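# Load a blank into the vise and sort parts

## Task

Place a single plain gray aluminum blank on the vise's two low support bars, either with the same face up that the infeed-plate blanks show or flipped over; its long side must be snug against the fixed jaw (the end block without hoses) and its short end snug against the work stop (the short rod between the jaws). Every finished part must lie flat in the black outfeed tray with its pocket facing up. All remaining blanks, aluminum or brass, must sit entirely on the infeed plate (the plate with short pins), either face up as they started or flipped, not stacked on one another and not propped on the pins. Any finished part or blank left somewhere else means failure, and a placement that holds only because the robot is still gripping or pressing it at the end does not count.

## Robot and tools

Robot and frame. Two arms, left_arm and right_arm, each ending in a parallel gripper. All poses use one scene frame: z = 0 is the table surface, the origin sits above the robot's foot, +x points forward over the table (the table begins near x = +0.15 m), +y is toward the robot's own left (left_arm's side), +z is up. Image left/right has nothing to do with arm names. A gripper's fingers extend along its own +z axis and close along its own y axis. The reported end_effector_position is the point between the finger pads, roughly 1 cm short of the tips. Reported hand positions can be slightly wrong, worse at long reach, and arms tend to settle a centimetre or more off the command, usually low.

Rows. Every moving command is built from rows of 16 numbers: left_arm x, y, z, qw, qx, qy, qz, opening, then the same eight for right_arm. Both arms appear in every row even if one is idle. x, y, z are an absolute target position in metres in the scene frame; qw..qz are an absolute target orientation quaternion, w first. Opening runs from -1 (closed) to +1 (fully open, 0.094 m). A row may carry 12 extra numbers in 0 to 1: joint stiffness multipliers, six for left_arm then six for right_arm in Joint positions order; they persist until changed.

execute_actions(actions): a list of up to 15 actions; each action is a table of up to 15 rows, one row per 1/30 s step, and a short table repeats its final row to fill 15 steps. An empty list just reports state and images. Each step the command is clipped to within 70 mm and 16 degrees of the measured pose, so far targets take several actions, and after an action the arm only continues to its last clipped pose. If any target lies over 0.6 m from a gripper's current position along any of that gripper's axes, that action is refused for both arms; a malformed action, or a first action failing this against the latest state, rejects the whole call. To keep an orientation steady, resend the same quaternion each row rather than copying the drifting reported one. An idle arm should be sent its last reported pose and desired opening every time.

move(target, speed, blocking): target is one 16-number row (absolute poses). Each gripper travels in a straight line, both finishing together, lasting 0.5 to 10 s (cut off at 10 s). speed is the path's top speed in m/s, 0.002 to 0.5, default 0.25; rotation is capped at twice that in rad/s, taking the shorter way. Opening is applied at the start. Paths ignore obstacles and the other arm, and grippers may lag, stray or overshoot speed, especially with a near-straight arm. Faster contact and targets set deeper past contact hit and press harder. The result adds a move: line with the ending (done, off_target, moving, held, fault) and active limits (paced = command clipped; held = a check blocked steps, after which the arm may jump fast), plus each gripper's distance to its target. blocking=false returns after 0.5 s while motion continues; poll with wait(0), and use wait or stop before sending other motion.

wait(seconds): 0 to 10 s, arms hold their last command; returns early if a running move finishes. stop(): brakes a running move (needs stopping distance; fingers keep moving). zoom_image(camera, region): enlarges [x0, y0, x1, y1] pixels (max 504x504, origin top-left) of cam_left_wrist or cam_right_wrist's latest image. finished_scene(scene): ends the current scene, passing its number; irreversible, and the result states success. Replying without any tool call ends everything.

Results. The state line gives each gripper's position and quaternion. Hand target lines show where the controller is now steering. grip_measured is finger opening on the command scale (last Joint positions entry is metres); each gripper may read off by about 1 mm. To hold something, command about 0.03 below grip_measured; less than that grips more gently. Pad force tops out near 50 to 62 N. Step readings list positions at some steps; HELD with an arm name means that arm's command was partly held back. pose unreachable means a clearance check altered or blocked that arm's command. FAULT lines mark arm stops; MOTOR HOT appears from 85 °C, and at 100 °C an OVER-TEMPERATURE FAULT releases the arm and it drops, so don't hold loads longer than needed. Joint ranges (rad): waist ±2.880, shoulder 0 to 3.142, elbow 0 to 3.019, wrist pitch -1.693 to 1.571, wrist yaw ±1.571, wrist roll ±2.094.

Cameras: two 616x616 fisheye wrist cameras, calibrations given per camera (K, D, T_world_to_cam), each with small errors.

Avoid: knocking anything off the table, collisions or hard pushing between arms, drops, slams and hard impacts. Expect occasional tugs on a held part or nudges to loose ones. The simulation runs while you compose replies, with the robot holding its last command.

Each tool is called after "Emit:" as name(argument=value, ...), one argument or row to a line, values as JSON.

## Session

Emit:
execute_actions(
  actions=[],
)

Scene clock: 0.00 s.
left_arm: end_effector_position=(+0.6467, +0.0987, +0.1796) grip_measured=+1.000 end_effector_quat_wxyz=(-0.041, +0.635, +0.754, +0.165) | right_arm: end_effector_position=(+0.3434, +0.1824, +0.1354) grip_measured=+1.000 end_effector_quat_wxyz=(-0.254, +0.310, +0.901, +0.167)
Joint positions: left_arm=[-1.978  2.179  1.471 -0.531 -0.469  1.031  0.094] | right_arm=[ 2.379  2.336  1.269 -0.204 -0.379  1.438  0.094]
Joint velocities: left_arm=[ 0.015  0.005 -0.007 -0.017  0.051 -0.11   0.   ] | right_arm=[-0.005 -0.015  0.002 -0.022 -0.022  0.007  0.   ]
Hand target (left_arm): +0.647, +0.099, +0.174; -0.044, +0.635, +0.754, +0.165
Hand target (right_arm): +0.345, +0.184, +0.134; -0.253, +0.310, +0.901, +0.168
Joint stiffness scale: left_arm=[1. 1. 1. 1. 1. 1.] | right_arm=[1. 1. 1. 1. 1. 1.]

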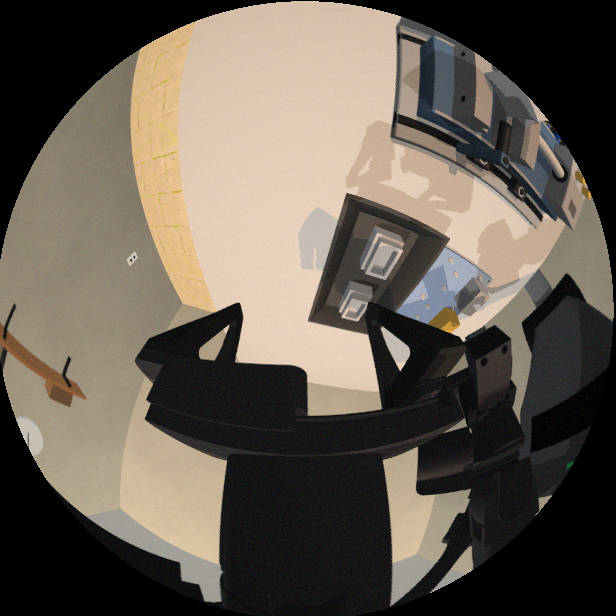

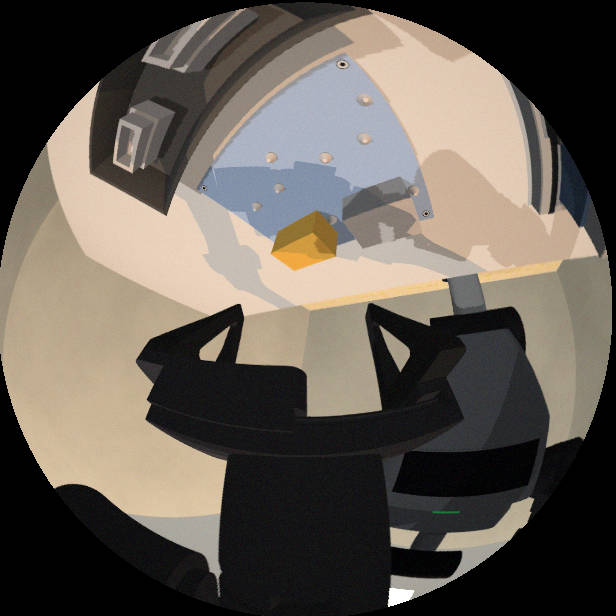

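Emit:
move(
  target=[0.6467,0.0987,0.1796,-0.041,0.635,0.754,0.165,1,0.33,-0.08,0.22,0,0.3,0.95,0,1],
)

Emit:
move(
  target=[0.45,0.33,0.3,0,0.707,0.707,0,1,0.38,-0.25,0.3,0,-0.707,0.707,0,1],
)

Scene clock: 37.40 s.
left_arm: end_effector_position=(+0.6467, +0.0987, +0.1796) grip_measured=+1.000 end_effector_quat_wxyz=(-0.041, +0.635, +0.754, +0.165) | right_arm: end_effector_position=(+0.3226, -0.0828, +0.2147) grip_measured=+1.000 end_effector_quat_wxyz=(-0.007, +0.308, +0.951, -0.005)
Joint positions: left_arm=[-1.978  2.179  1.471 -0.531 -0.469  1.031  0.094] | right_arm=[ 2.228  1.888  0.611 -0.045  0.193  1.25   0.094]
Joint velocities: left_arm=[-0.005  0.015  0.002  0.007  0.007 -0.066  0.   ] | right_arm=[-0.015  0.005  0.007  0.017  0.037 -0.095  0.   ]
Hand target (left_arm): +0.647, +0.099, +0.180; -0.041, +0.635, +0.754, +0.165
Hand target (right_arm): +0.330, -0.081, +0.217; +0.002, +0.303, +0.953, +0.004
Off the commanded pose (left_arm): 0.000 m, 0 deg.
Off the commanded pose (right_arm): 0.009 m, 1 deg.
Joint stiffness scale: left_arm=[1. 1. 1. 1. 1. 1.] | right_arm=[1. 1. 1. 1. 1. 1.]
move: done
camera_calibration (this result's frames):
cam_right_wrist: T_world_to_cam=[[-0.595145, -0.803445, 0.0166618, 0.124571], [-0.638524, 0.485367, 0.597248, 0.124479], [-0.487943, 0.34481, -0.801883, 0.485305], [0, 0, 0, 1]] pos_world=[0.390422, -0.127671, 0.312738]

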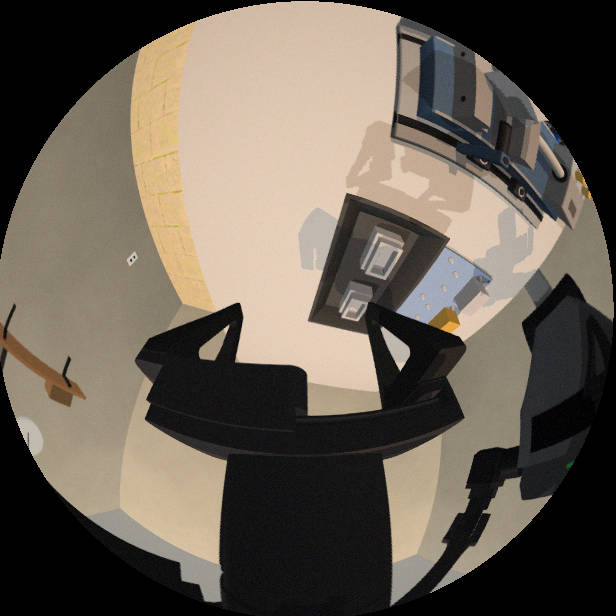

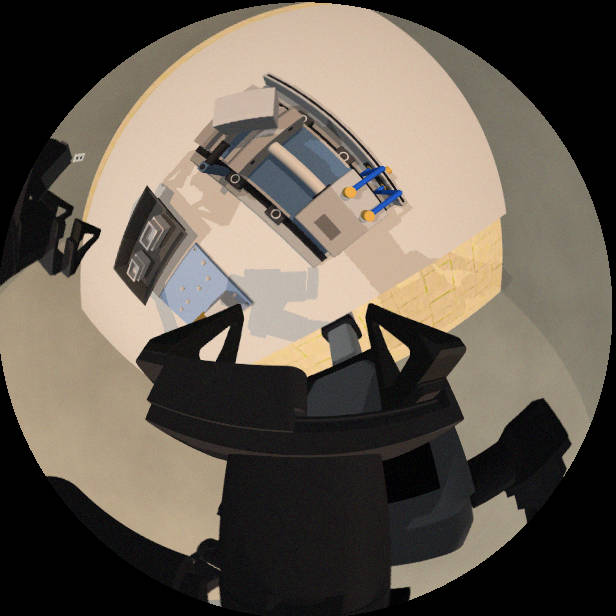

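Scene clock: 42.40 s.
left_arm: end_effector_position=(+0.4552, +0.3309, +0.2942) grip_measured=+1.000 end_effector_quat_wxyz=(+0.001, +0.705, +0.709, +0.006) | right_arm: end_effector_position=(+0.3780, -0.2435, +0.2943) grip_measured=+1.000 end_effector_quat_wxyz=(-0.003, +0.702, -0.712, -0.001)
Joint positions: left_arm=[-1.45   1.576  0.714 -0.372  0.033  1.69   0.094] | right_arm=[ 1.713  1.489  0.5   -0.253  0.04  -1.433  0.094]
Joint velocities: left_arm=[-0.015  0.005  0.022  0.007 -0.007 -0.022  0.   ] | right_arm=[-0.005 -0.005 -0.007 -0.007  0.007 -0.081  0.   ]
Hand target (left_arm): +0.448, +0.334, +0.295; -0.003, +0.708, +0.706, +0.001
Hand target (right_arm): +0.379, -0.245, +0.298; -0.003, +0.707, -0.708, -0.002
Off the commanded pose (left_arm): 0.008 m, 1 deg.
Off the commanded pose (right_arm): 0.009 m, 1 deg.
Joint stiffness scale: left_arm=[1. 1. 1. 1. 1. 1.] | right_arm=[1. 1. 1. 1. 1. 1.]
move: done
camera_calibration (this result's frames):
cam_left_wrist: T_world_to_cam=[[-0.999713, -0.00961724, -0.0219422, 0.464587], [-0.020702, 0.807736, 0.58918, -0.428073], [0.0120572, 0.589465, -0.807704, 0.162961], [0, 0, 0, 1]] pos_world=[0.453626, 0.254178, 0.39403]
cam_right_wrist: T_world_to_cam=[[0.99965, -0.0257015, 0.00627099, -0.383348], [-0.0245191, -0.811057, 0.584453, -0.3537], [-0.00993518, -0.584402, -0.811404, 0.227395], [0, 0, 0, 1]] pos_world=[0.3768, -0.163834, 0.393634]

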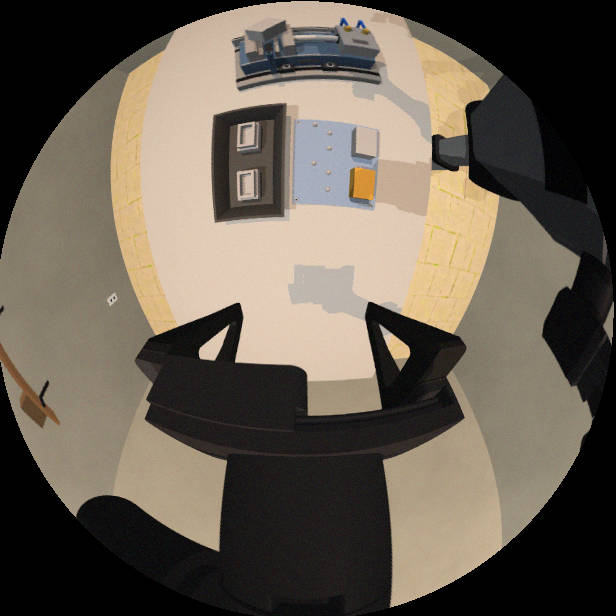

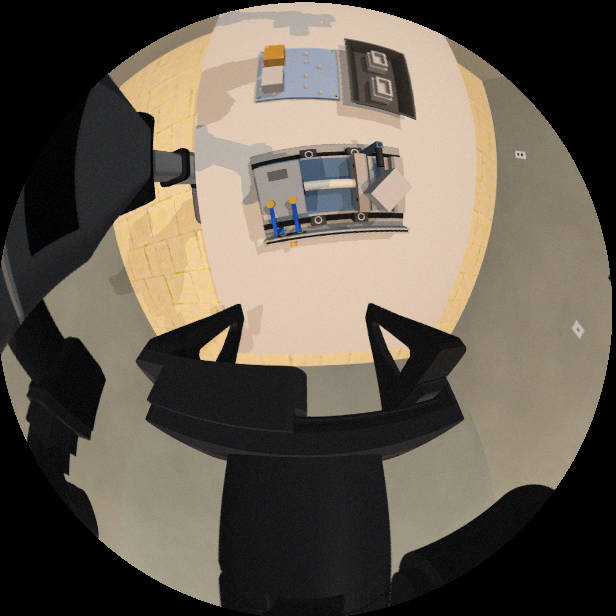

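Emit:
zoom_image(
  camera="cam_right_wrist",
  region=[240,130,420,250],
)

Emit:
zoom_image(
  camera="cam_left_wrist",
  region=[200,90,410,230],
)

Region (240, 130, 420, 250) of cam_right_wrist's 616x616 image, scaled by 2.800, with more detail than that image has.

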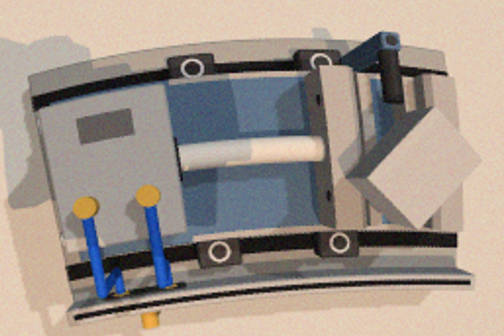

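Region (200, 90, 410, 230) of cam_left_wrist's 616x616 image, scaled by 2.400, with more detail than that image has.

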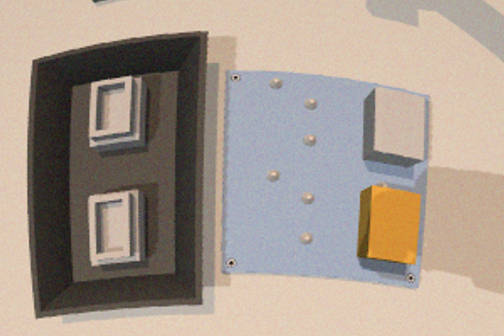

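Emit:
move(
  target=[0.50,0.12,0.22,0,0.707,0.707,0,1,0.48,-0.24,0.24,0,-0.707,0.707,0,1],
)

Emit:
zoom_image(
  camera="cam_right_wrist",
  region=[220,90,420,270],
)

Emit:
zoom_image(
  camera="cam_left_wrist",
  region=[200,30,400,180],
)

Scene clock: 57.63 s.
left_arm: end_effector_position=(+0.5016, +0.1157, +0.2283) grip_measured=+1.000 end_effector_quat_wxyz=(+0.013, +0.713, +0.701, +0.002) | right_arm: end_effector_position=(+0.4815, -0.2351, +0.2466) grip_measured=+1.000 end_effector_quat_wxyz=(-0.009, +0.703, -0.711, +0.006)
Joint positions: left_arm=[-1.949  1.869  0.956 -0.326 -0.112  1.243  0.094] | right_arm=[ 1.699  1.747  0.799 -0.276  0.04  -1.451  0.094]
Joint velocities: left_arm=[-0.005 -0.005 -0.007  0.002 -0.051 -0.037  0.   ] | right_arm=[-0.005 -0.005 -0.007 -0.027 -0.022  0.11   0.   ]
Hand target (left_arm): +0.502, +0.116, +0.221; +0.005, +0.707, +0.708, -0.000
Hand target (right_arm): +0.481, -0.239, +0.242; -0.000, +0.707, -0.707, -0.000
Off the commanded pose (left_arm): 0.009 m, 2 deg.
Off the commanded pose (right_arm): 0.008 m, 1 deg.
Joint stiffness scale: left_arm=[1. 1. 1. 1. 1. 1.] | right_arm=[1. 1. 1. 1. 1. 1.]
move: done
camera_calibration (this result's frames):
cam_left_wrist: T_world_to_cam=[[-0.99937, 0.0125853, -0.0331848, 0.507341], [-0.00864288, 0.820569, 0.571482, -0.217987], [0.0344227, 0.571409, -0.819943, 0.229712], [0, 0, 0, 1]] pos_world=[0.49723, 0.0412294, 0.329762]
cam_right_wrist: T_world_to_cam=[[0.999469, -0.0218517, 0.0241611, -0.48972], [-0.0318701, -0.809532, 0.58621, -0.313032], [0.00674949, -0.586669, -0.809799, 0.185689], [0, 0, 0, 1]] pos_world=[0.478231, -0.155173, 0.345706]

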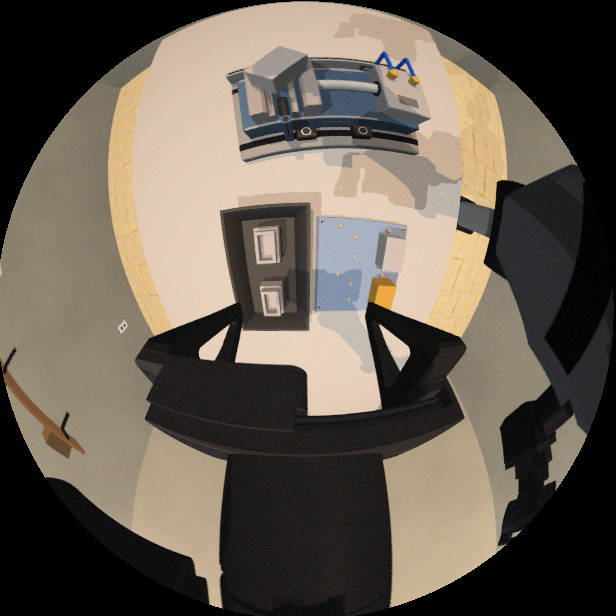

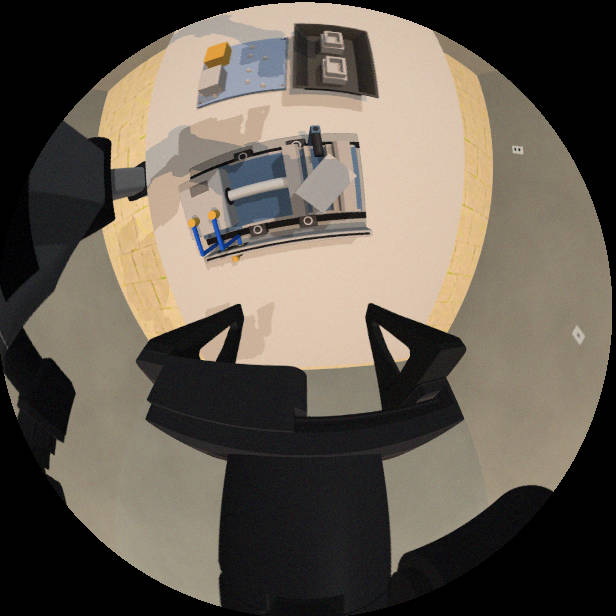

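Region (220, 90, 420, 270) of cam_right_wrist's 616x616 image, scaled by 2.520, with more detail than that image has; it fills the top 454 rows of this view, and the rest is white.

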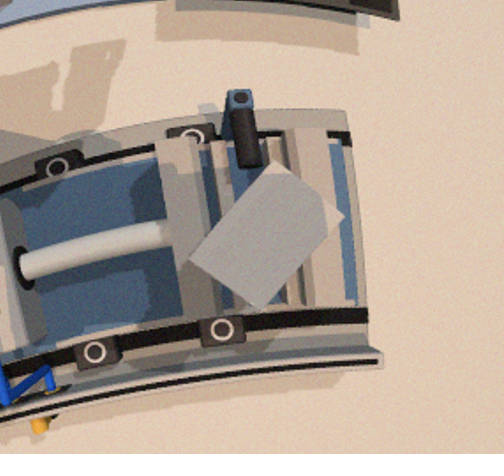

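Region (200, 30, 400, 180) of cam_left_wrist's 616x616 image, scaled by 2.520, with more detail than that image has; it fills the top 378 rows of this view, and the rest is white.

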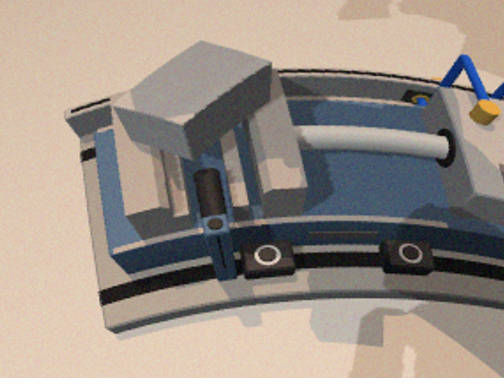

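Emit:
move(
  target=[0.42,0.25,0.22,0,0.707,0.707,0,1,0.509,-0.137,0.18,0,0.431,-0.903,0,1],
  speed=0.15,
)

Scene clock: 88.73 s.
left_arm: end_effector_position=(+0.4179, +0.2478, +0.2145) grip_measured=+1.000 end_effector_quat_wxyz=(-0.007, +0.705, +0.709, -0.005) | right_arm: end_effector_position=(+0.5070, -0.1418, +0.1885) grip_measured=+1.000 end_effector_quat_wxyz=(-0.001, +0.437, -0.899, +0.001)
Joint positions: left_arm=[-1.679  1.814  0.666 -0.113 -0.037  1.473  0.094] | right_arm=[ 1.888  1.97   0.991 -0.276  0.101 -0.615  0.094]
Joint velocities: left_arm=[-0.015 -0.015 -0.017 -0.007 -0.022 -0.022  0.   ] | right_arm=[-0.005 -0.005 -0.007  0.017  0.022  0.066  0.   ]
Hand target (left_arm): +0.420, +0.252, +0.217; -0.003, +0.707, +0.707, +0.000
Hand target (right_arm): +0.509, -0.138, +0.182; -0.001, -0.431, +0.902, -0.001
Off the commanded pose (left_arm): 0.006 m, 1 deg.
Off the commanded pose (right_arm): 0.010 m, 1 deg.
Joint stiffness scale: left_arm=[1. 1. 1. 1. 1. 1.] | right_arm=[1. 1. 1. 1. 1. 1.]
move: done
camera_calibration (this result's frames):
cam_left_wrist: T_world_to_cam=[[-0.999933, -0.0104881, 0.00492705, 0.419315], [-0.0055926, 0.809198, 0.58751, -0.321121], [-0.0101488, 0.587443, -0.809202, 0.158157], [0, 0, 0, 1]] pos_world=[0.419096, 0.17134, 0.314577]
cam_right_wrist: T_world_to_cam=[[0.779008, -0.62699, 0.00549102, -0.482198], [-0.50953, -0.627917, 0.588302, 0.0649223], [-0.365411, -0.46109, -0.808623, 0.399476], [0, 0, 0, 1]] pos_world=[0.554689, -0.0773728, 0.287479]

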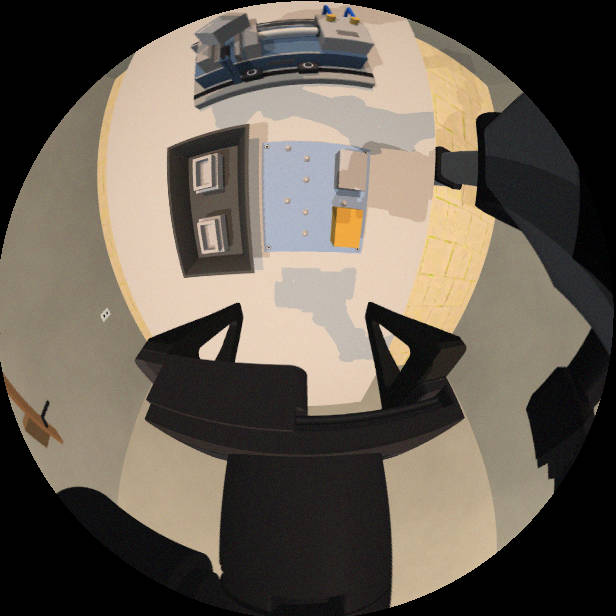

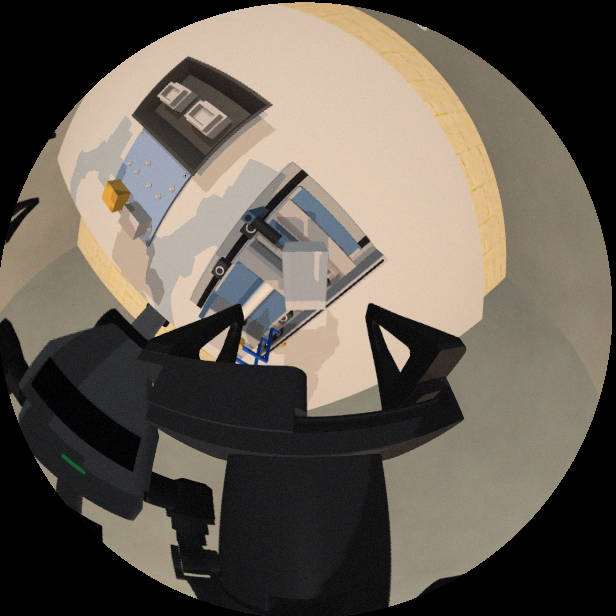

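Emit:
move(
  target=[0.42,0.25,0.22,0,0.707,0.707,0,1,0.511,-0.134,0.128,0,0.431,-0.903,0,0.5],
  speed=0.06,
)

Emit:
zoom_image(
  camera="cam_left_wrist",
  region=[150,0,400,280],
)

Scene clock: 99.87 s.
left_arm: end_effector_position=(+0.4219, +0.2472, +0.2180) grip_measured=+1.000 end_effector_quat_wxyz=(-0.002, +0.705, +0.709, -0.002) | right_arm: end_effector_position=(+0.5067, -0.1363, +0.1359) grip_measured=+0.501 end_effector_quat_wxyz=(+0.007, +0.437, -0.900, -0.001)
Joint positions: left_arm=[-1.679  1.803  0.666 -0.113 -0.035  1.474  0.094] | right_arm=[ 1.888  2.117  1.064 -0.219  0.101 -0.612  0.071]
Joint velocities: left_arm=[-0.015 -0.005  0.017 -0.022 -0.051  0.051  0.   ] | right_arm=[ 0.005 -0.015  0.007 -0.012 -0.051 -0.007  0.   ]
Hand target (left_arm): +0.420, +0.250, +0.220; -0.000, +0.707, +0.707, +0.000
Hand target (right_arm): +0.512, -0.134, +0.129; -0.000, -0.431, +0.902, +0.000
Off the commanded pose (left_arm): 0.004 m, 0 deg.
Off the commanded pose (right_arm): 0.009 m, 1 deg.
Joint stiffness scale: left_arm=[1. 1. 1. 1. 1. 1.] | right_arm=[1. 1. 1. 1. 1. 1.]
move: done
camera_calibration (this result's frames):
cam_left_wrist: T_world_to_cam=[[-0.99993, -0.00977792, -0.00663314, 0.425644], [-0.0118106, 0.810958, 0.584985, -0.319948], [-0.000340732, 0.585022, -0.811017, 0.15822], [0, 0, 0, 1]] pos_world=[0.42189, 0.171064, 0.318307]
cam_right_wrist: T_world_to_cam=[[0.778334, -0.627841, -0.00331183, -0.476842], [-0.501374, -0.62471, 0.598634, 0.094054], [-0.377916, -0.464277, -0.801016, 0.364207], [0, 0, 0, 1]] pos_world=[0.555938, -0.0715325, 0.233852]

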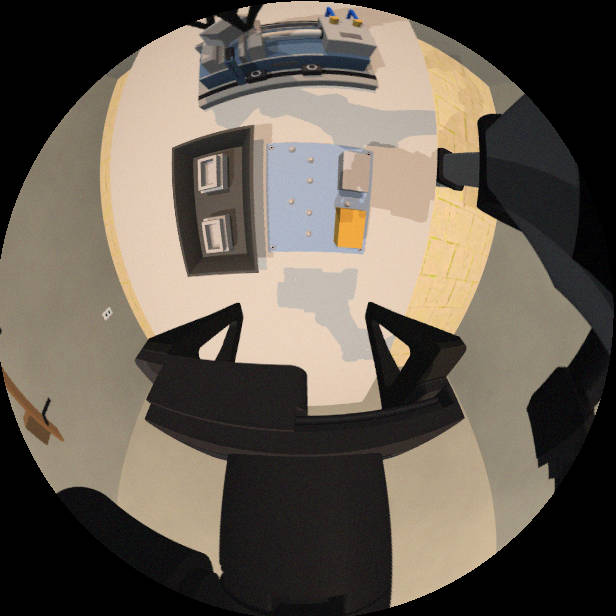

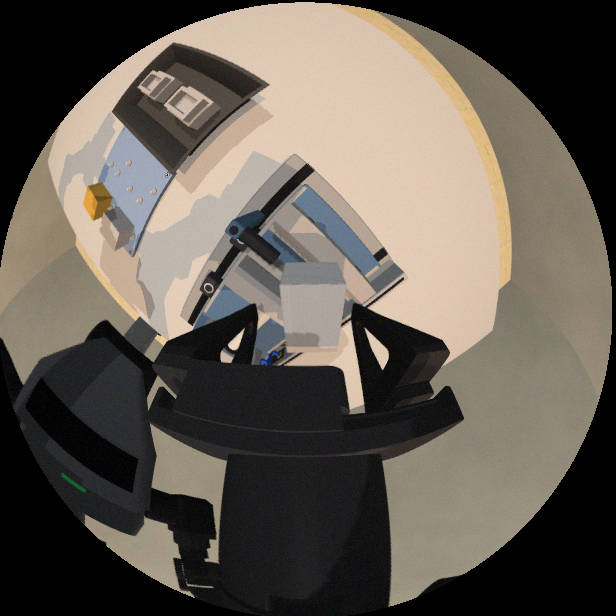

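Region (150, 0, 400, 280) of cam_left_wrist's 616x616 image, scaled by 1.800, with more detail than that image has; it fills the left 450 columns of this view, and the rest is white.

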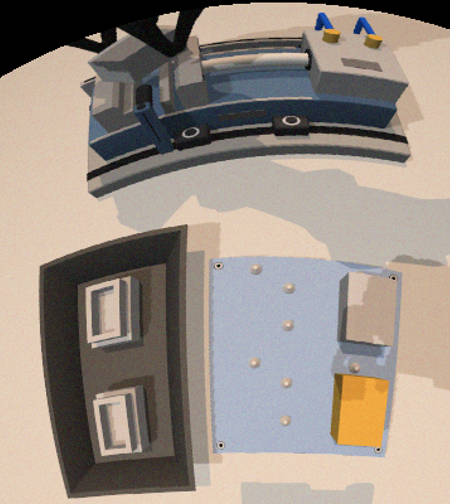

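Emit:
move(
  target=[0.42,0.25,0.22,0,0.707,0.707,0,1,0.514,-0.137,0.122,0,0.431,-0.903,0,0.5],
  speed=0.04,
)

Emit:
move(
  target=[0.42,0.25,0.22,0,0.707,0.707,0,1,0.514,-0.137,0.122,0,0.431,-0.903,0,-0.2],
)

Scene clock: 107.87 s.
left_arm: end_effector_position=(+0.4219, +0.2471, +0.2180) grip_measured=+1.000 end_effector_quat_wxyz=(-0.002, +0.705, +0.709, -0.002) | right_arm: end_effector_position=(+0.5106, -0.1347, +0.1318) grip_measured=+0.501 end_effector_quat_wxyz=(+0.003, +0.436, -0.900, -0.000)
Joint positions: left_arm=[-1.679  1.803  0.666 -0.113 -0.035  1.474  0.094] | right_arm=[ 1.888  2.13   1.077 -0.212  0.101 -0.612  0.071]
Joint velocities: left_arm=[-0.015  0.005 -0.017  0.007 -0.037 -0.125  0.   ] | right_arm=[-0.005  0.005  0.012 -0.002 -0.037 -0.022  0.   ]
Hand target (left_arm): +0.420, +0.250, +0.220; -0.000, +0.707, +0.707, -0.000
Hand target (right_arm): +0.514, -0.137, +0.122; +0.000, -0.431, +0.902, +0.000
Off the commanded pose (left_arm): 0.004 m, 0 deg.
Off the commanded pose (right_arm): 0.011 m, 1 deg.
Joint stiffness scale: left_arm=[1. 1. 1. 1. 1. 1.] | right_arm=[1. 1. 1. 1. 1. 1.]
move: off_target (right_arm)
camera_calibration (this result's frames):
cam_left_wrist: T_world_to_cam=[[-0.99993, -0.00978252, -0.00659449, 0.425631], [-0.0117919, 0.81118, 0.584677, -0.319891], [-0.000370291, 0.584714, -0.811239, 0.158395], [0, 0, 0, 1]] pos_world=[0.421887, 0.171037, 0.318336]
cam_right_wrist: T_world_to_cam=[[0.77791, -0.628375, 0.000553393, -0.479289], [-0.505708, -0.625529, 0.594115, 0.102239], [-0.372981, -0.462448, -0.80438, 0.361302], [0, 0, 0, 1]] pos_world=[0.559306, -0.0701363, 0.230148]

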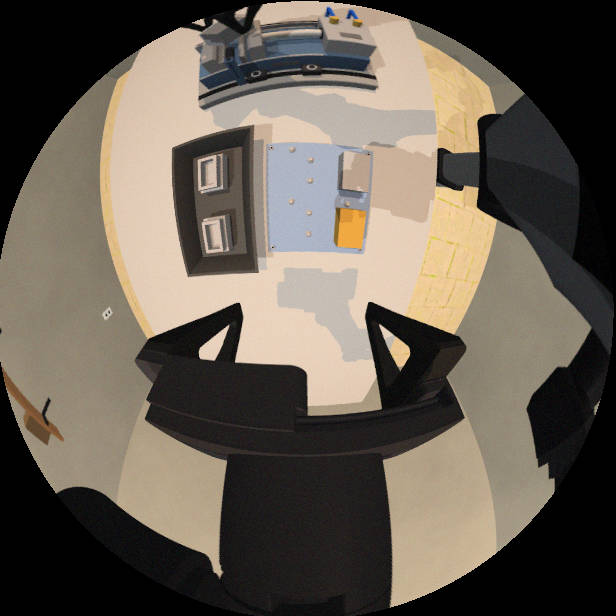

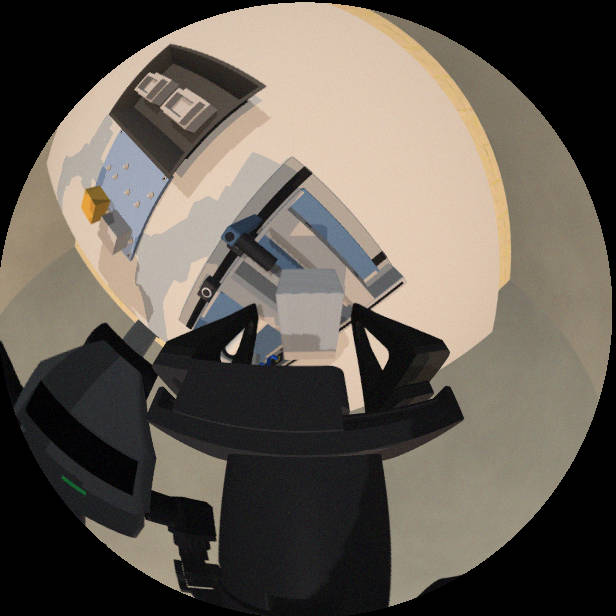

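Scene clock: 108.57 s.
left_arm: end_effector_position=(+0.4219, +0.2471, +0.2180) grip_measured=+1.000 end_effector_quat_wxyz=(-0.002, +0.705, +0.709, -0.002) | right_arm: end_effector_position=(+0.5108, -0.1348, +0.1318) grip_measured=-0.176 end_effector_quat_wxyz=(+0.003, +0.436, -0.900, +0.000)
Joint positions: left_arm=[-1.679  1.803  0.666 -0.113 -0.035  1.474  0.094] | right_arm=[ 1.888  2.13   1.077 -0.212  0.102 -0.612  0.039]
Joint velocities: left_arm=[-0.005  0.005 -0.002  0.007  0.022  0.066  0.   ] | right_arm=[ 0.005 -0.005 -0.007 -0.002  0.081 -0.007 -0.001]
Hand target (left_arm): +0.420, +0.250, +0.220; -0.000, +0.707, +0.707, +0.000
Hand target (right_arm): +0.514, -0.137, +0.122; -0.000, -0.431, +0.902, +0.000
Off the commanded pose (left_arm): 0.004 m, 0 deg.
Off the commanded pose (right_arm): 0.011 m, 1 deg.
Joint stiffness scale: left_arm=[1. 1. 1. 1. 1. 1.] | right_arm=[1. 1. 1. 1. 1. 1.]
move: off_target (right_arm)
camera_calibration (this result's frames):
cam_left_wrist: T_world_to_cam=[[-0.99993, -0.00978252, -0.00659449, 0.425631], [-0.0117919, 0.81118, 0.584677, -0.319891], [-0.000370291, 0.584714, -0.811239, 0.158395], [0, 0, 0, 1]] pos_world=[0.421887, 0.171037, 0.318336]
cam_right_wrist: T_world_to_cam=[[0.777889, -0.628401, 0.00139753, -0.479554], [-0.506075, -0.625142, 0.594209, 0.102469], [-0.372528, -0.462936, -0.804309, 0.360997], [0, 0, 0, 1]] pos_world=[0.559378, -0.0701755, 0.230135]

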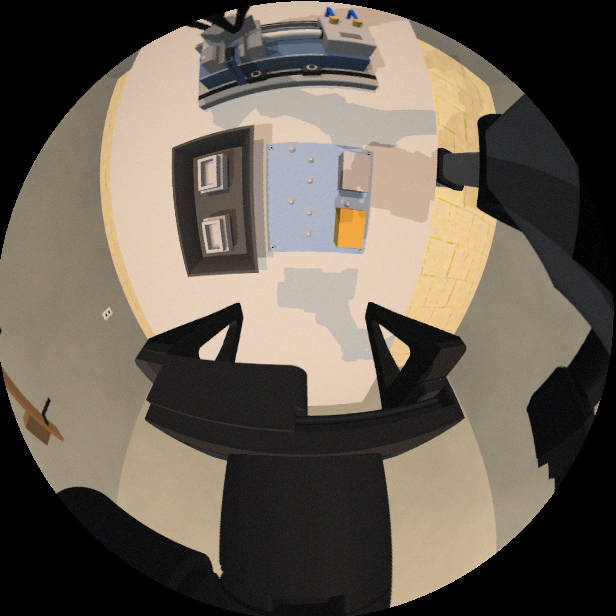

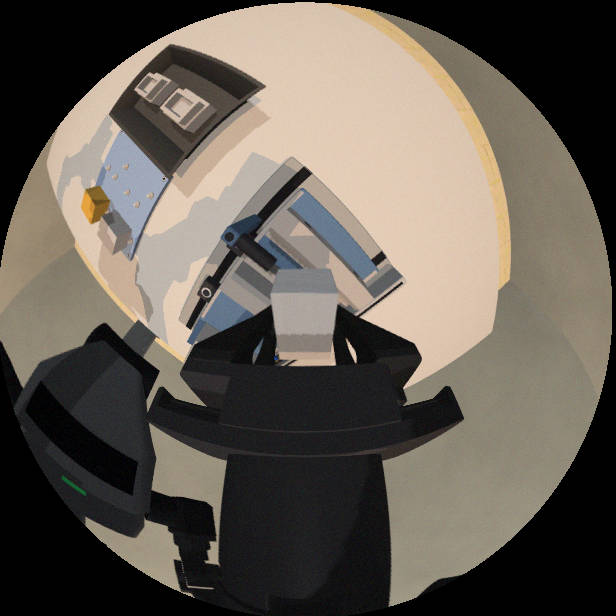

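Emit:
move(
  target=[0.50,0.10,0.17,0,0.707,0.707,0,1,0.512,-0.137,0.135,0,0.431,-0.903,0,-0.215],
  speed=0.15,
)

Emit:
move(
  target=[0.50,0.10,0.17,0,0.707,0.707,0,1,0.508,-0.15,0.135,0,0.69,-0.724,0,-0.215],
  speed=0.15,
)

Emit:
zoom_image(
  camera="cam_right_wrist",
  region=[220,190,400,350],
)

Emit:
zoom_image(
  camera="cam_left_wrist",
  region=[200,0,400,150],
)

Scene clock: 121.17 s.
left_arm: end_effector_position=(+0.5070, +0.0999, +0.1832) grip_measured=+1.000 end_effector_quat_wxyz=(+0.014, +0.710, +0.704, +0.005) | right_arm: end_effector_position=(+0.5108, -0.1348, +0.1318) grip_measured=-0.176 end_effector_quat_wxyz=(+0.003, +0.436, -0.900, +0.000)
Joint positions: left_arm=[-1.966  2.003  1.022 -0.255 -0.121  1.219  0.094] | right_arm=[ 1.888  2.13   1.077 -0.212  0.102 -0.612  0.039]
Joint velocities: left_arm=[ 0.015 -0.005  0.007 -0.002 -0.037  0.066  0.   ] | right_arm=[-0.005  0.005  0.007 -0.017  0.037  0.007 -0.   ]
Hand target (left_arm): +0.500, +0.097, +0.173; +0.003, +0.707, +0.707, -0.000
Hand target (right_arm): +0.512, -0.137, +0.135; -0.000, -0.431, +0.902, +0.000
Off the commanded pose (left_arm): 0.015 m, 2 deg.
Off the commanded pose (right_arm): 0.004 m, 1 deg.
Joint stiffness scale: left_arm=[1. 1. 1. 1. 1. 1.] | right_arm=[1. 1. 1. 1. 1. 1.]
move: off_target (left_arm)
camera_calibration (this result's frames):
cam_left_wrist: T_world_to_cam=[[-0.999216, 0.004197, -0.039374, 0.513259], [-0.0191266, 0.819514, 0.57274, -0.17401], [0.0346713, 0.573044, -0.818791, 0.20105], [0, 0, 0, 1]] pos_world=[0.502558, 0.0252385, 0.284489]
cam_right_wrist: T_world_to_cam=[[0.777889, -0.628401, 0.00139753, -0.479554], [-0.506075, -0.625142, 0.594209, 0.102469], [-0.372528, -0.462936, -0.804309, 0.360997], [0, 0, 0, 1]] pos_world=[0.559378, -0.0701755, 0.230135]

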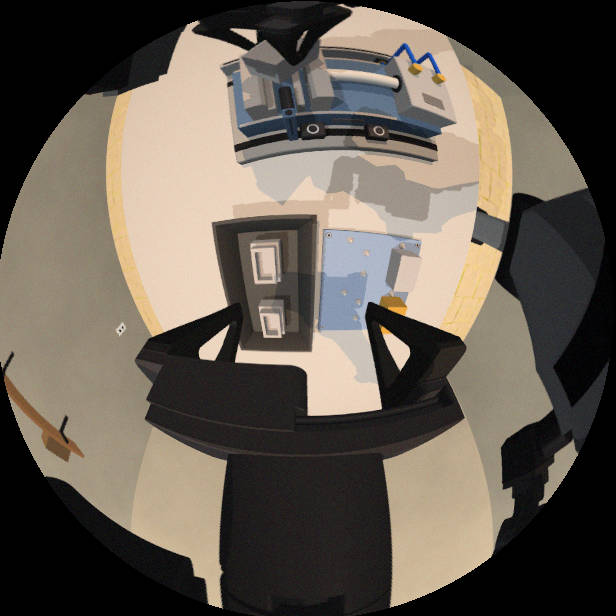

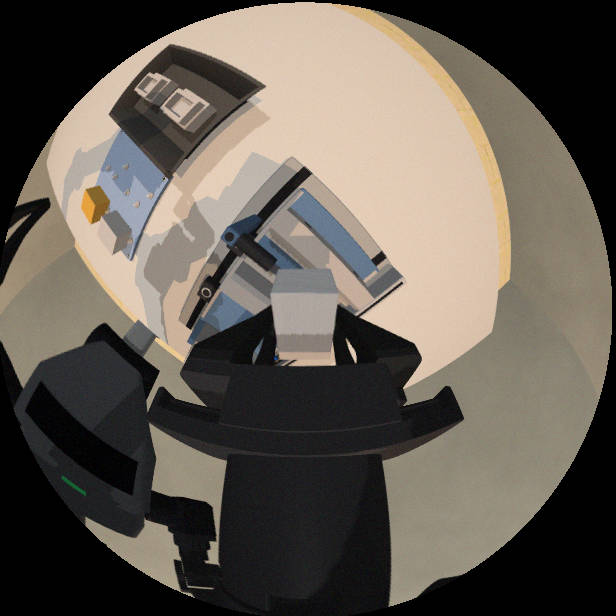

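Scene clock: 123.70 s.
left_arm: end_effector_position=(+0.5056, +0.1004, +0.1816) grip_measured=+1.000 end_effector_quat_wxyz=(+0.013, +0.710, +0.704, +0.005) | right_arm: end_effector_position=(+0.5042, -0.1430, +0.1313) grip_measured=-0.176 end_effector_quat_wxyz=(+0.005, +0.688, -0.726, -0.005)
Joint positions: left_arm=[-1.966  2.006  1.022 -0.255 -0.122  1.218  0.094] | right_arm=[ 1.873  2.125  1.058 -0.203  0.092 -1.238  0.039]
Joint velocities: left_arm=[-0.005 -0.015  0.002 -0.012 -0.022  0.007  0.   ] | right_arm=[ 0.005 -0.015 -0.002  0.002  0.007 -0.051 -0.   ]
Hand target (left_arm): +0.500, +0.100, +0.170; +0.000, +0.707, +0.707, -0.000
Hand target (right_arm): +0.508, -0.150, +0.135; +0.000, +0.690, -0.724, -0.000
Off the commanded pose (left_arm): 0.013 m, 2 deg.
Off the commanded pose (right_arm): 0.009 m, 1 deg.
Joint stiffness scale: left_arm=[1. 1. 1. 1. 1. 1.] | right_arm=[1. 1. 1. 1. 1. 1.]
move: off_target (left_arm)
camera_calibration (this result's frames):
cam_left_wrist: T_world_to_cam=[[-0.999339, 0.00434467, -0.0360974, 0.511281], [-0.0171933, 0.818336, 0.574483, -0.174673], [0.0320357, 0.574724, -0.81772, 0.20051], [0, 0, 0, 1]] pos_world=[0.501517, 0.0254819, 0.282764]
cam_right_wrist: T_world_to_cam=[[0.997743, -0.0662051, -0.0111967, -0.50842], [-0.0468571, -0.80596, 0.590113, -0.16257], [-0.0480925, -0.588256, -0.807243, 0.173284], [0, 0, 0, 1]] pos_world=[0.507989, -0.0627495, 0.230124]

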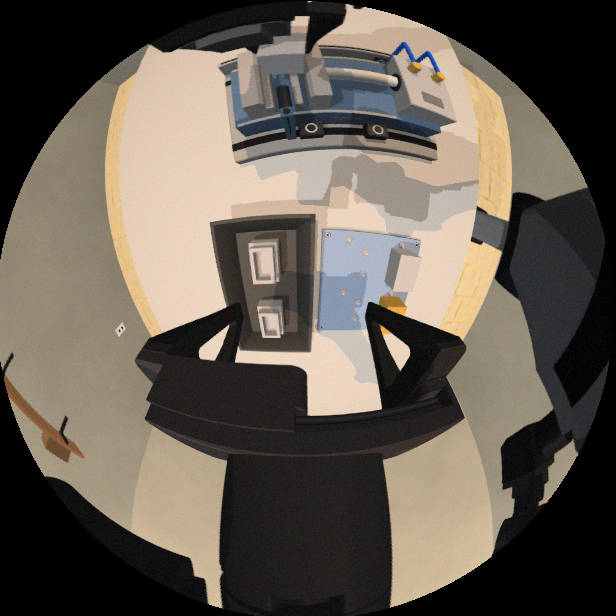

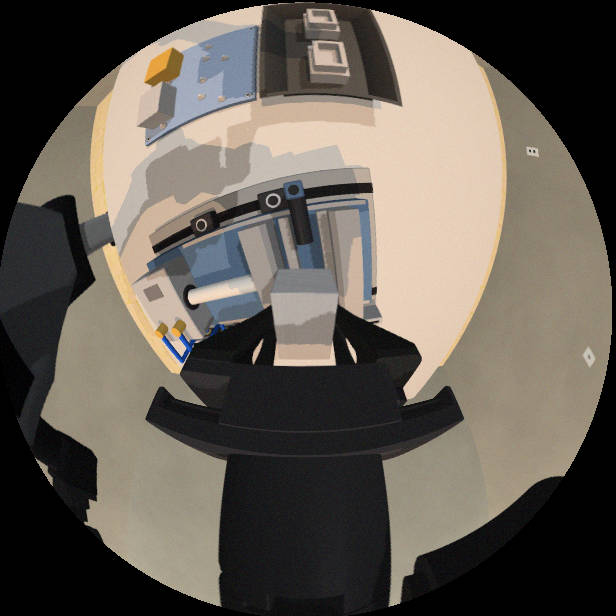

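Region (220, 190, 400, 350) of cam_right_wrist's 616x616 image, scaled by 2.800, with more detail than that image has.

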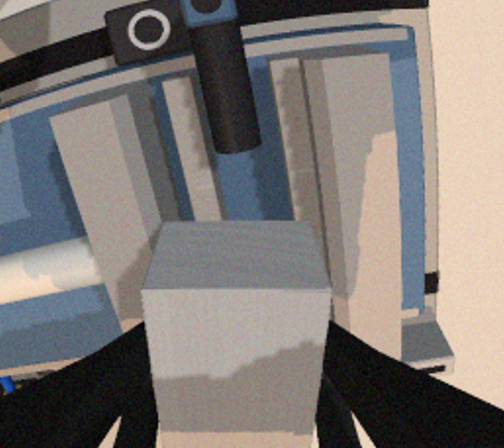

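Region (200, 0, 400, 150) of cam_left_wrist's 616x616 image, scaled by 2.520, with more detail than that image has; it fills the top 378 rows of this view, and the rest is white.

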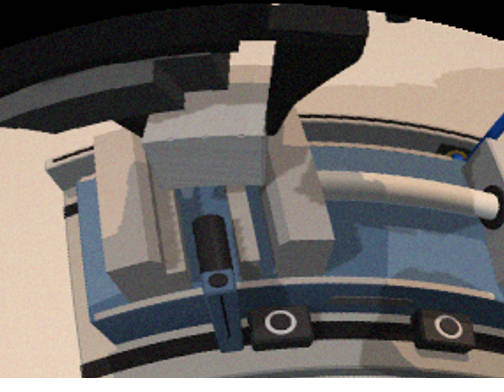

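Emit:
move(
  target=[0.50,0.10,0.17,0,0.707,0.707,0,1,0.516,-0.147,0.143,0,0.743,-0.669,0,-0.215],
  speed=0.08,
)

Emit:
zoom_image(
  camera="cam_right_wrist",
  region=[220,190,400,350],
)

Emit:
zoom_image(
  camera="cam_left_wrist",
  region=[200,0,400,150],
)

Scene clock: 135.57 s.
left_arm: end_effector_position=(+0.5056, +0.1004, +0.1816) grip_measured=+1.000 end_effector_quat_wxyz=(+0.013, +0.710, +0.704, +0.005) | right_arm: end_effector_position=(+0.5046, -0.1431, +0.1316) grip_measured=-0.176 end_effector_quat_wxyz=(+0.004, +0.740, -0.673, -0.006)
Joint positions: left_arm=[-1.966  2.006  1.022 -0.255 -0.122  1.218  0.094] | right_arm=[ 1.872  2.125  1.058 -0.203  0.09  -1.389  0.039]
Joint velocities: left_arm=[ 0.015  0.005  0.007 -0.007 -0.022  0.022  0.   ] | right_arm=[ 0.005  0.005 -0.007  0.012  0.022 -0.066 -0.001]
Hand target (left_arm): +0.500, +0.100, +0.170; +0.000, +0.707, +0.707, -0.000
Hand target (right_arm): +0.516, -0.147, +0.143; -0.000, +0.743, -0.669, +0.000
Off the commanded pose (left_arm): 0.013 m, 2 deg.
Off the commanded pose (right_arm): 0.017 m, 1 deg.
Joint stiffness scale: left_arm=[1. 1. 1. 1. 1. 1.] | right_arm=[1. 1. 1. 1. 1. 1.]
move: off_target (left_arm, right_arm)
camera_calibration (this result's frames):
cam_left_wrist: T_world_to_cam=[[-0.999339, 0.00434467, -0.0360974, 0.511281], [-0.0171933, 0.818336, 0.574483, -0.174673], [0.0320357, 0.574724, -0.81772, 0.20051], [0, 0, 0, 1]] pos_world=[0.501517, 0.0254819, 0.282764]
cam_right_wrist: T_world_to_cam=[[0.996448, 0.0835303, -0.0106935, -0.486761], [0.0738726, -0.806066, 0.587197, -0.223326], [0.0404291, -0.585901, -0.809373, 0.129424], [0, 0, 0, 1]] pos_world=[0.496297, -0.0635263, 0.230684]

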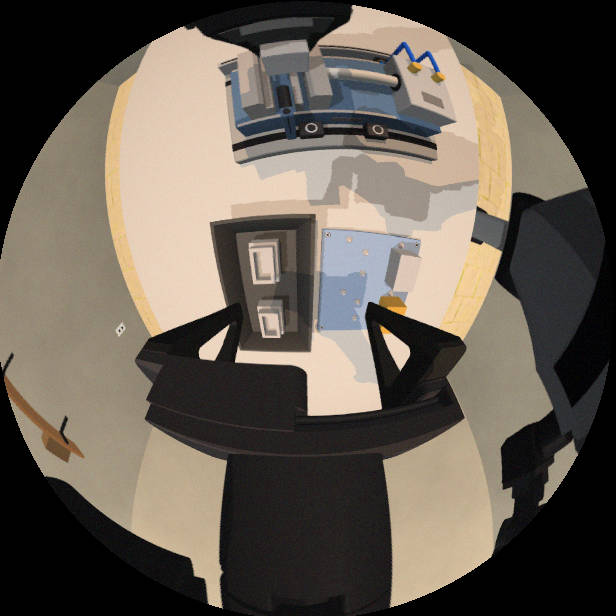

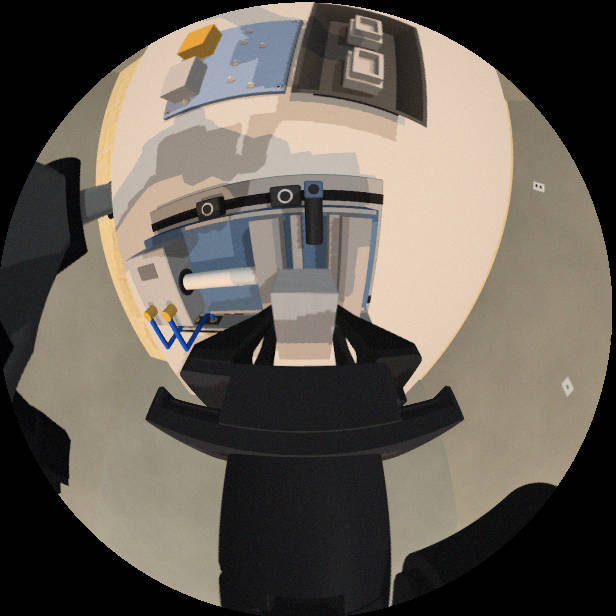

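Region (220, 190, 400, 350) of cam_right_wrist's 616x616 image, scaled by 2.800, with more detail than that image has.

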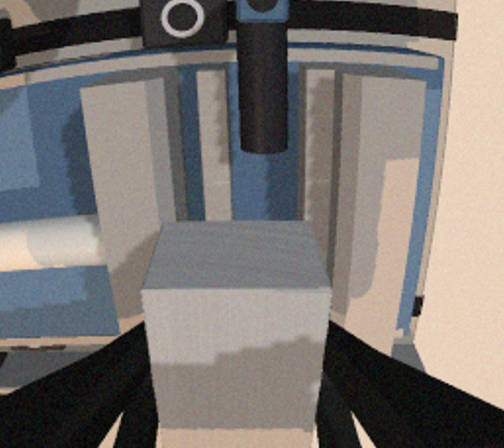

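Region (200, 0, 400, 150) of cam_left_wrist's 616x616 image, scaled by 2.520, with more detail than that image has; it fills the top 378 rows of this view, and the rest is white.

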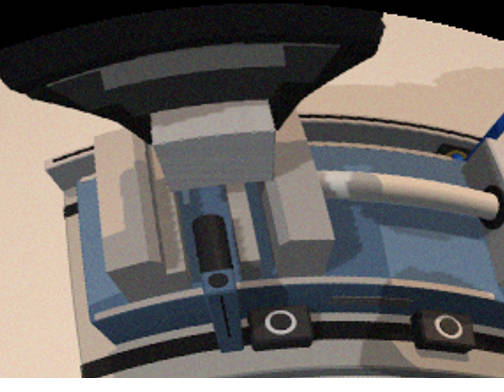

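Emit:
move(
  target=[0.50,0.10,0.17,0,0.707,0.707,0,1,0.522,-0.143,0.152,0,0.743,-0.669,0,-0.215],
  speed=0.05,
)

Emit:
zoom_image(
  camera="cam_right_wrist",
  region=[220,190,400,350],
)

Scene clock: 142.10 s.
left_arm: end_effector_position=(+0.5056, +0.1004, +0.1816) grip_measured=+1.000 end_effector_quat_wxyz=(+0.013, +0.710, +0.704, +0.005) | right_arm: end_effector_position=(+0.5069, -0.1436, +0.1404) grip_measured=-0.176 end_effector_quat_wxyz=(+0.007, +0.741, -0.671, -0.007)
Joint positions: left_arm=[-1.966  2.006  1.022 -0.255 -0.122  1.218  0.094] | right_arm=[ 1.872  2.103  1.058 -0.232  0.091 -1.392  0.039]
Joint velocities: left_arm=[-0.015 -0.005 -0.002  0.012 -0.007 -0.066  0.   ] | right_arm=[ 0.005 -0.015 -0.002 -0.022  0.037  0.081 -0.   ]
Hand target (left_arm): +0.500, +0.100, +0.170; +0.000, +0.707, +0.707, -0.000
Hand target (right_arm): +0.521, -0.143, +0.152; +0.000, +0.743, -0.669, -0.000
Off the commanded pose (left_arm): 0.013 m, 2 deg.
Off the commanded pose (right_arm): 0.019 m, 1 deg.
Joint stiffness scale: left_arm=[1. 1. 1. 1. 1. 1.] | right_arm=[1. 1. 1. 1. 1. 1.]
move: off_target (left_arm, right_arm)
camera_calibration (this result's frames):
cam_left_wrist: T_world_to_cam=[[-0.999339, 0.00434467, -0.0360974, 0.511281], [-0.0171933, 0.818336, 0.574483, -0.174673], [0.0320357, 0.574724, -0.81772, 0.20051], [0, 0, 0, 1]] pos_world=[0.501517, 0.0254819, 0.282764]
cam_right_wrist: T_world_to_cam=[[0.996063, 0.0868748, -0.0176379, -0.487289], [0.080567, -0.804178, 0.588904, -0.232499], [0.0369768, -0.588006, -0.808011, 0.137389], [0, 0, 0, 1]] pos_world=[0.499023, -0.0638513, 0.239336]

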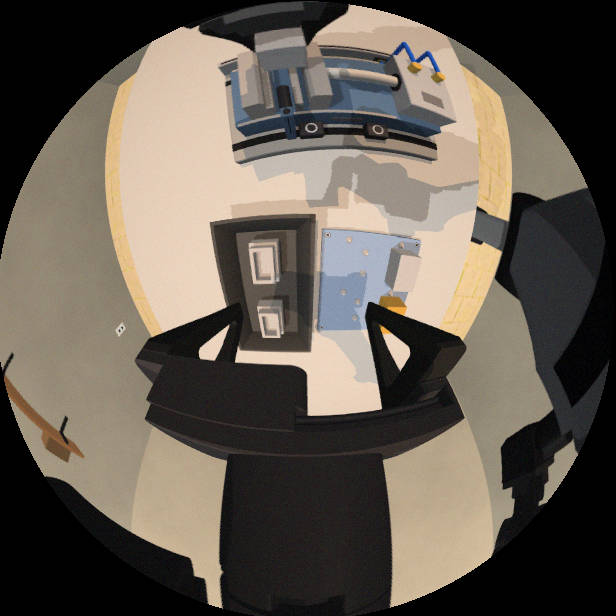

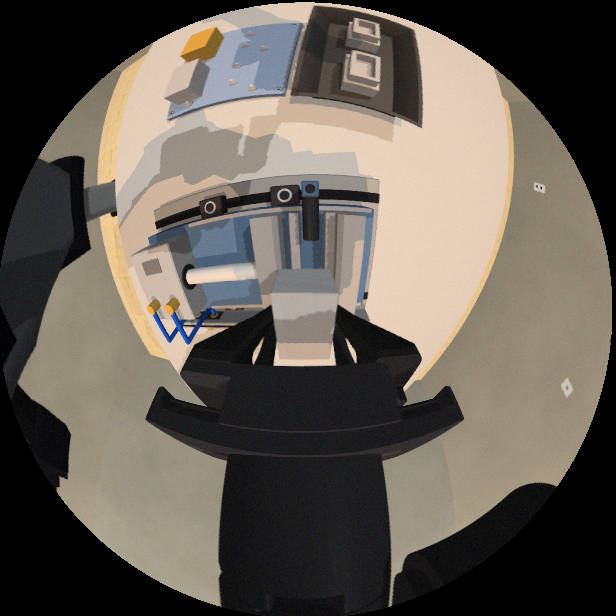

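Region (220, 190, 400, 350) of cam_right_wrist's 616x616 image, scaled by 2.800, with more detail than that image has.

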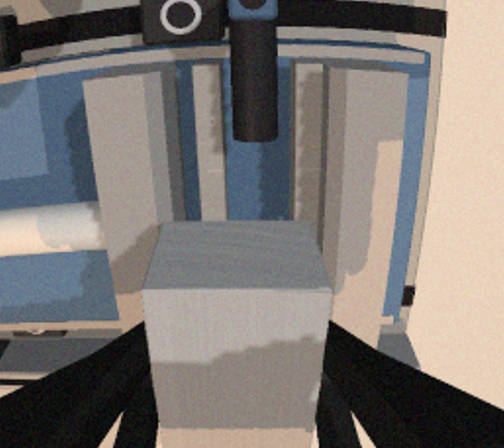

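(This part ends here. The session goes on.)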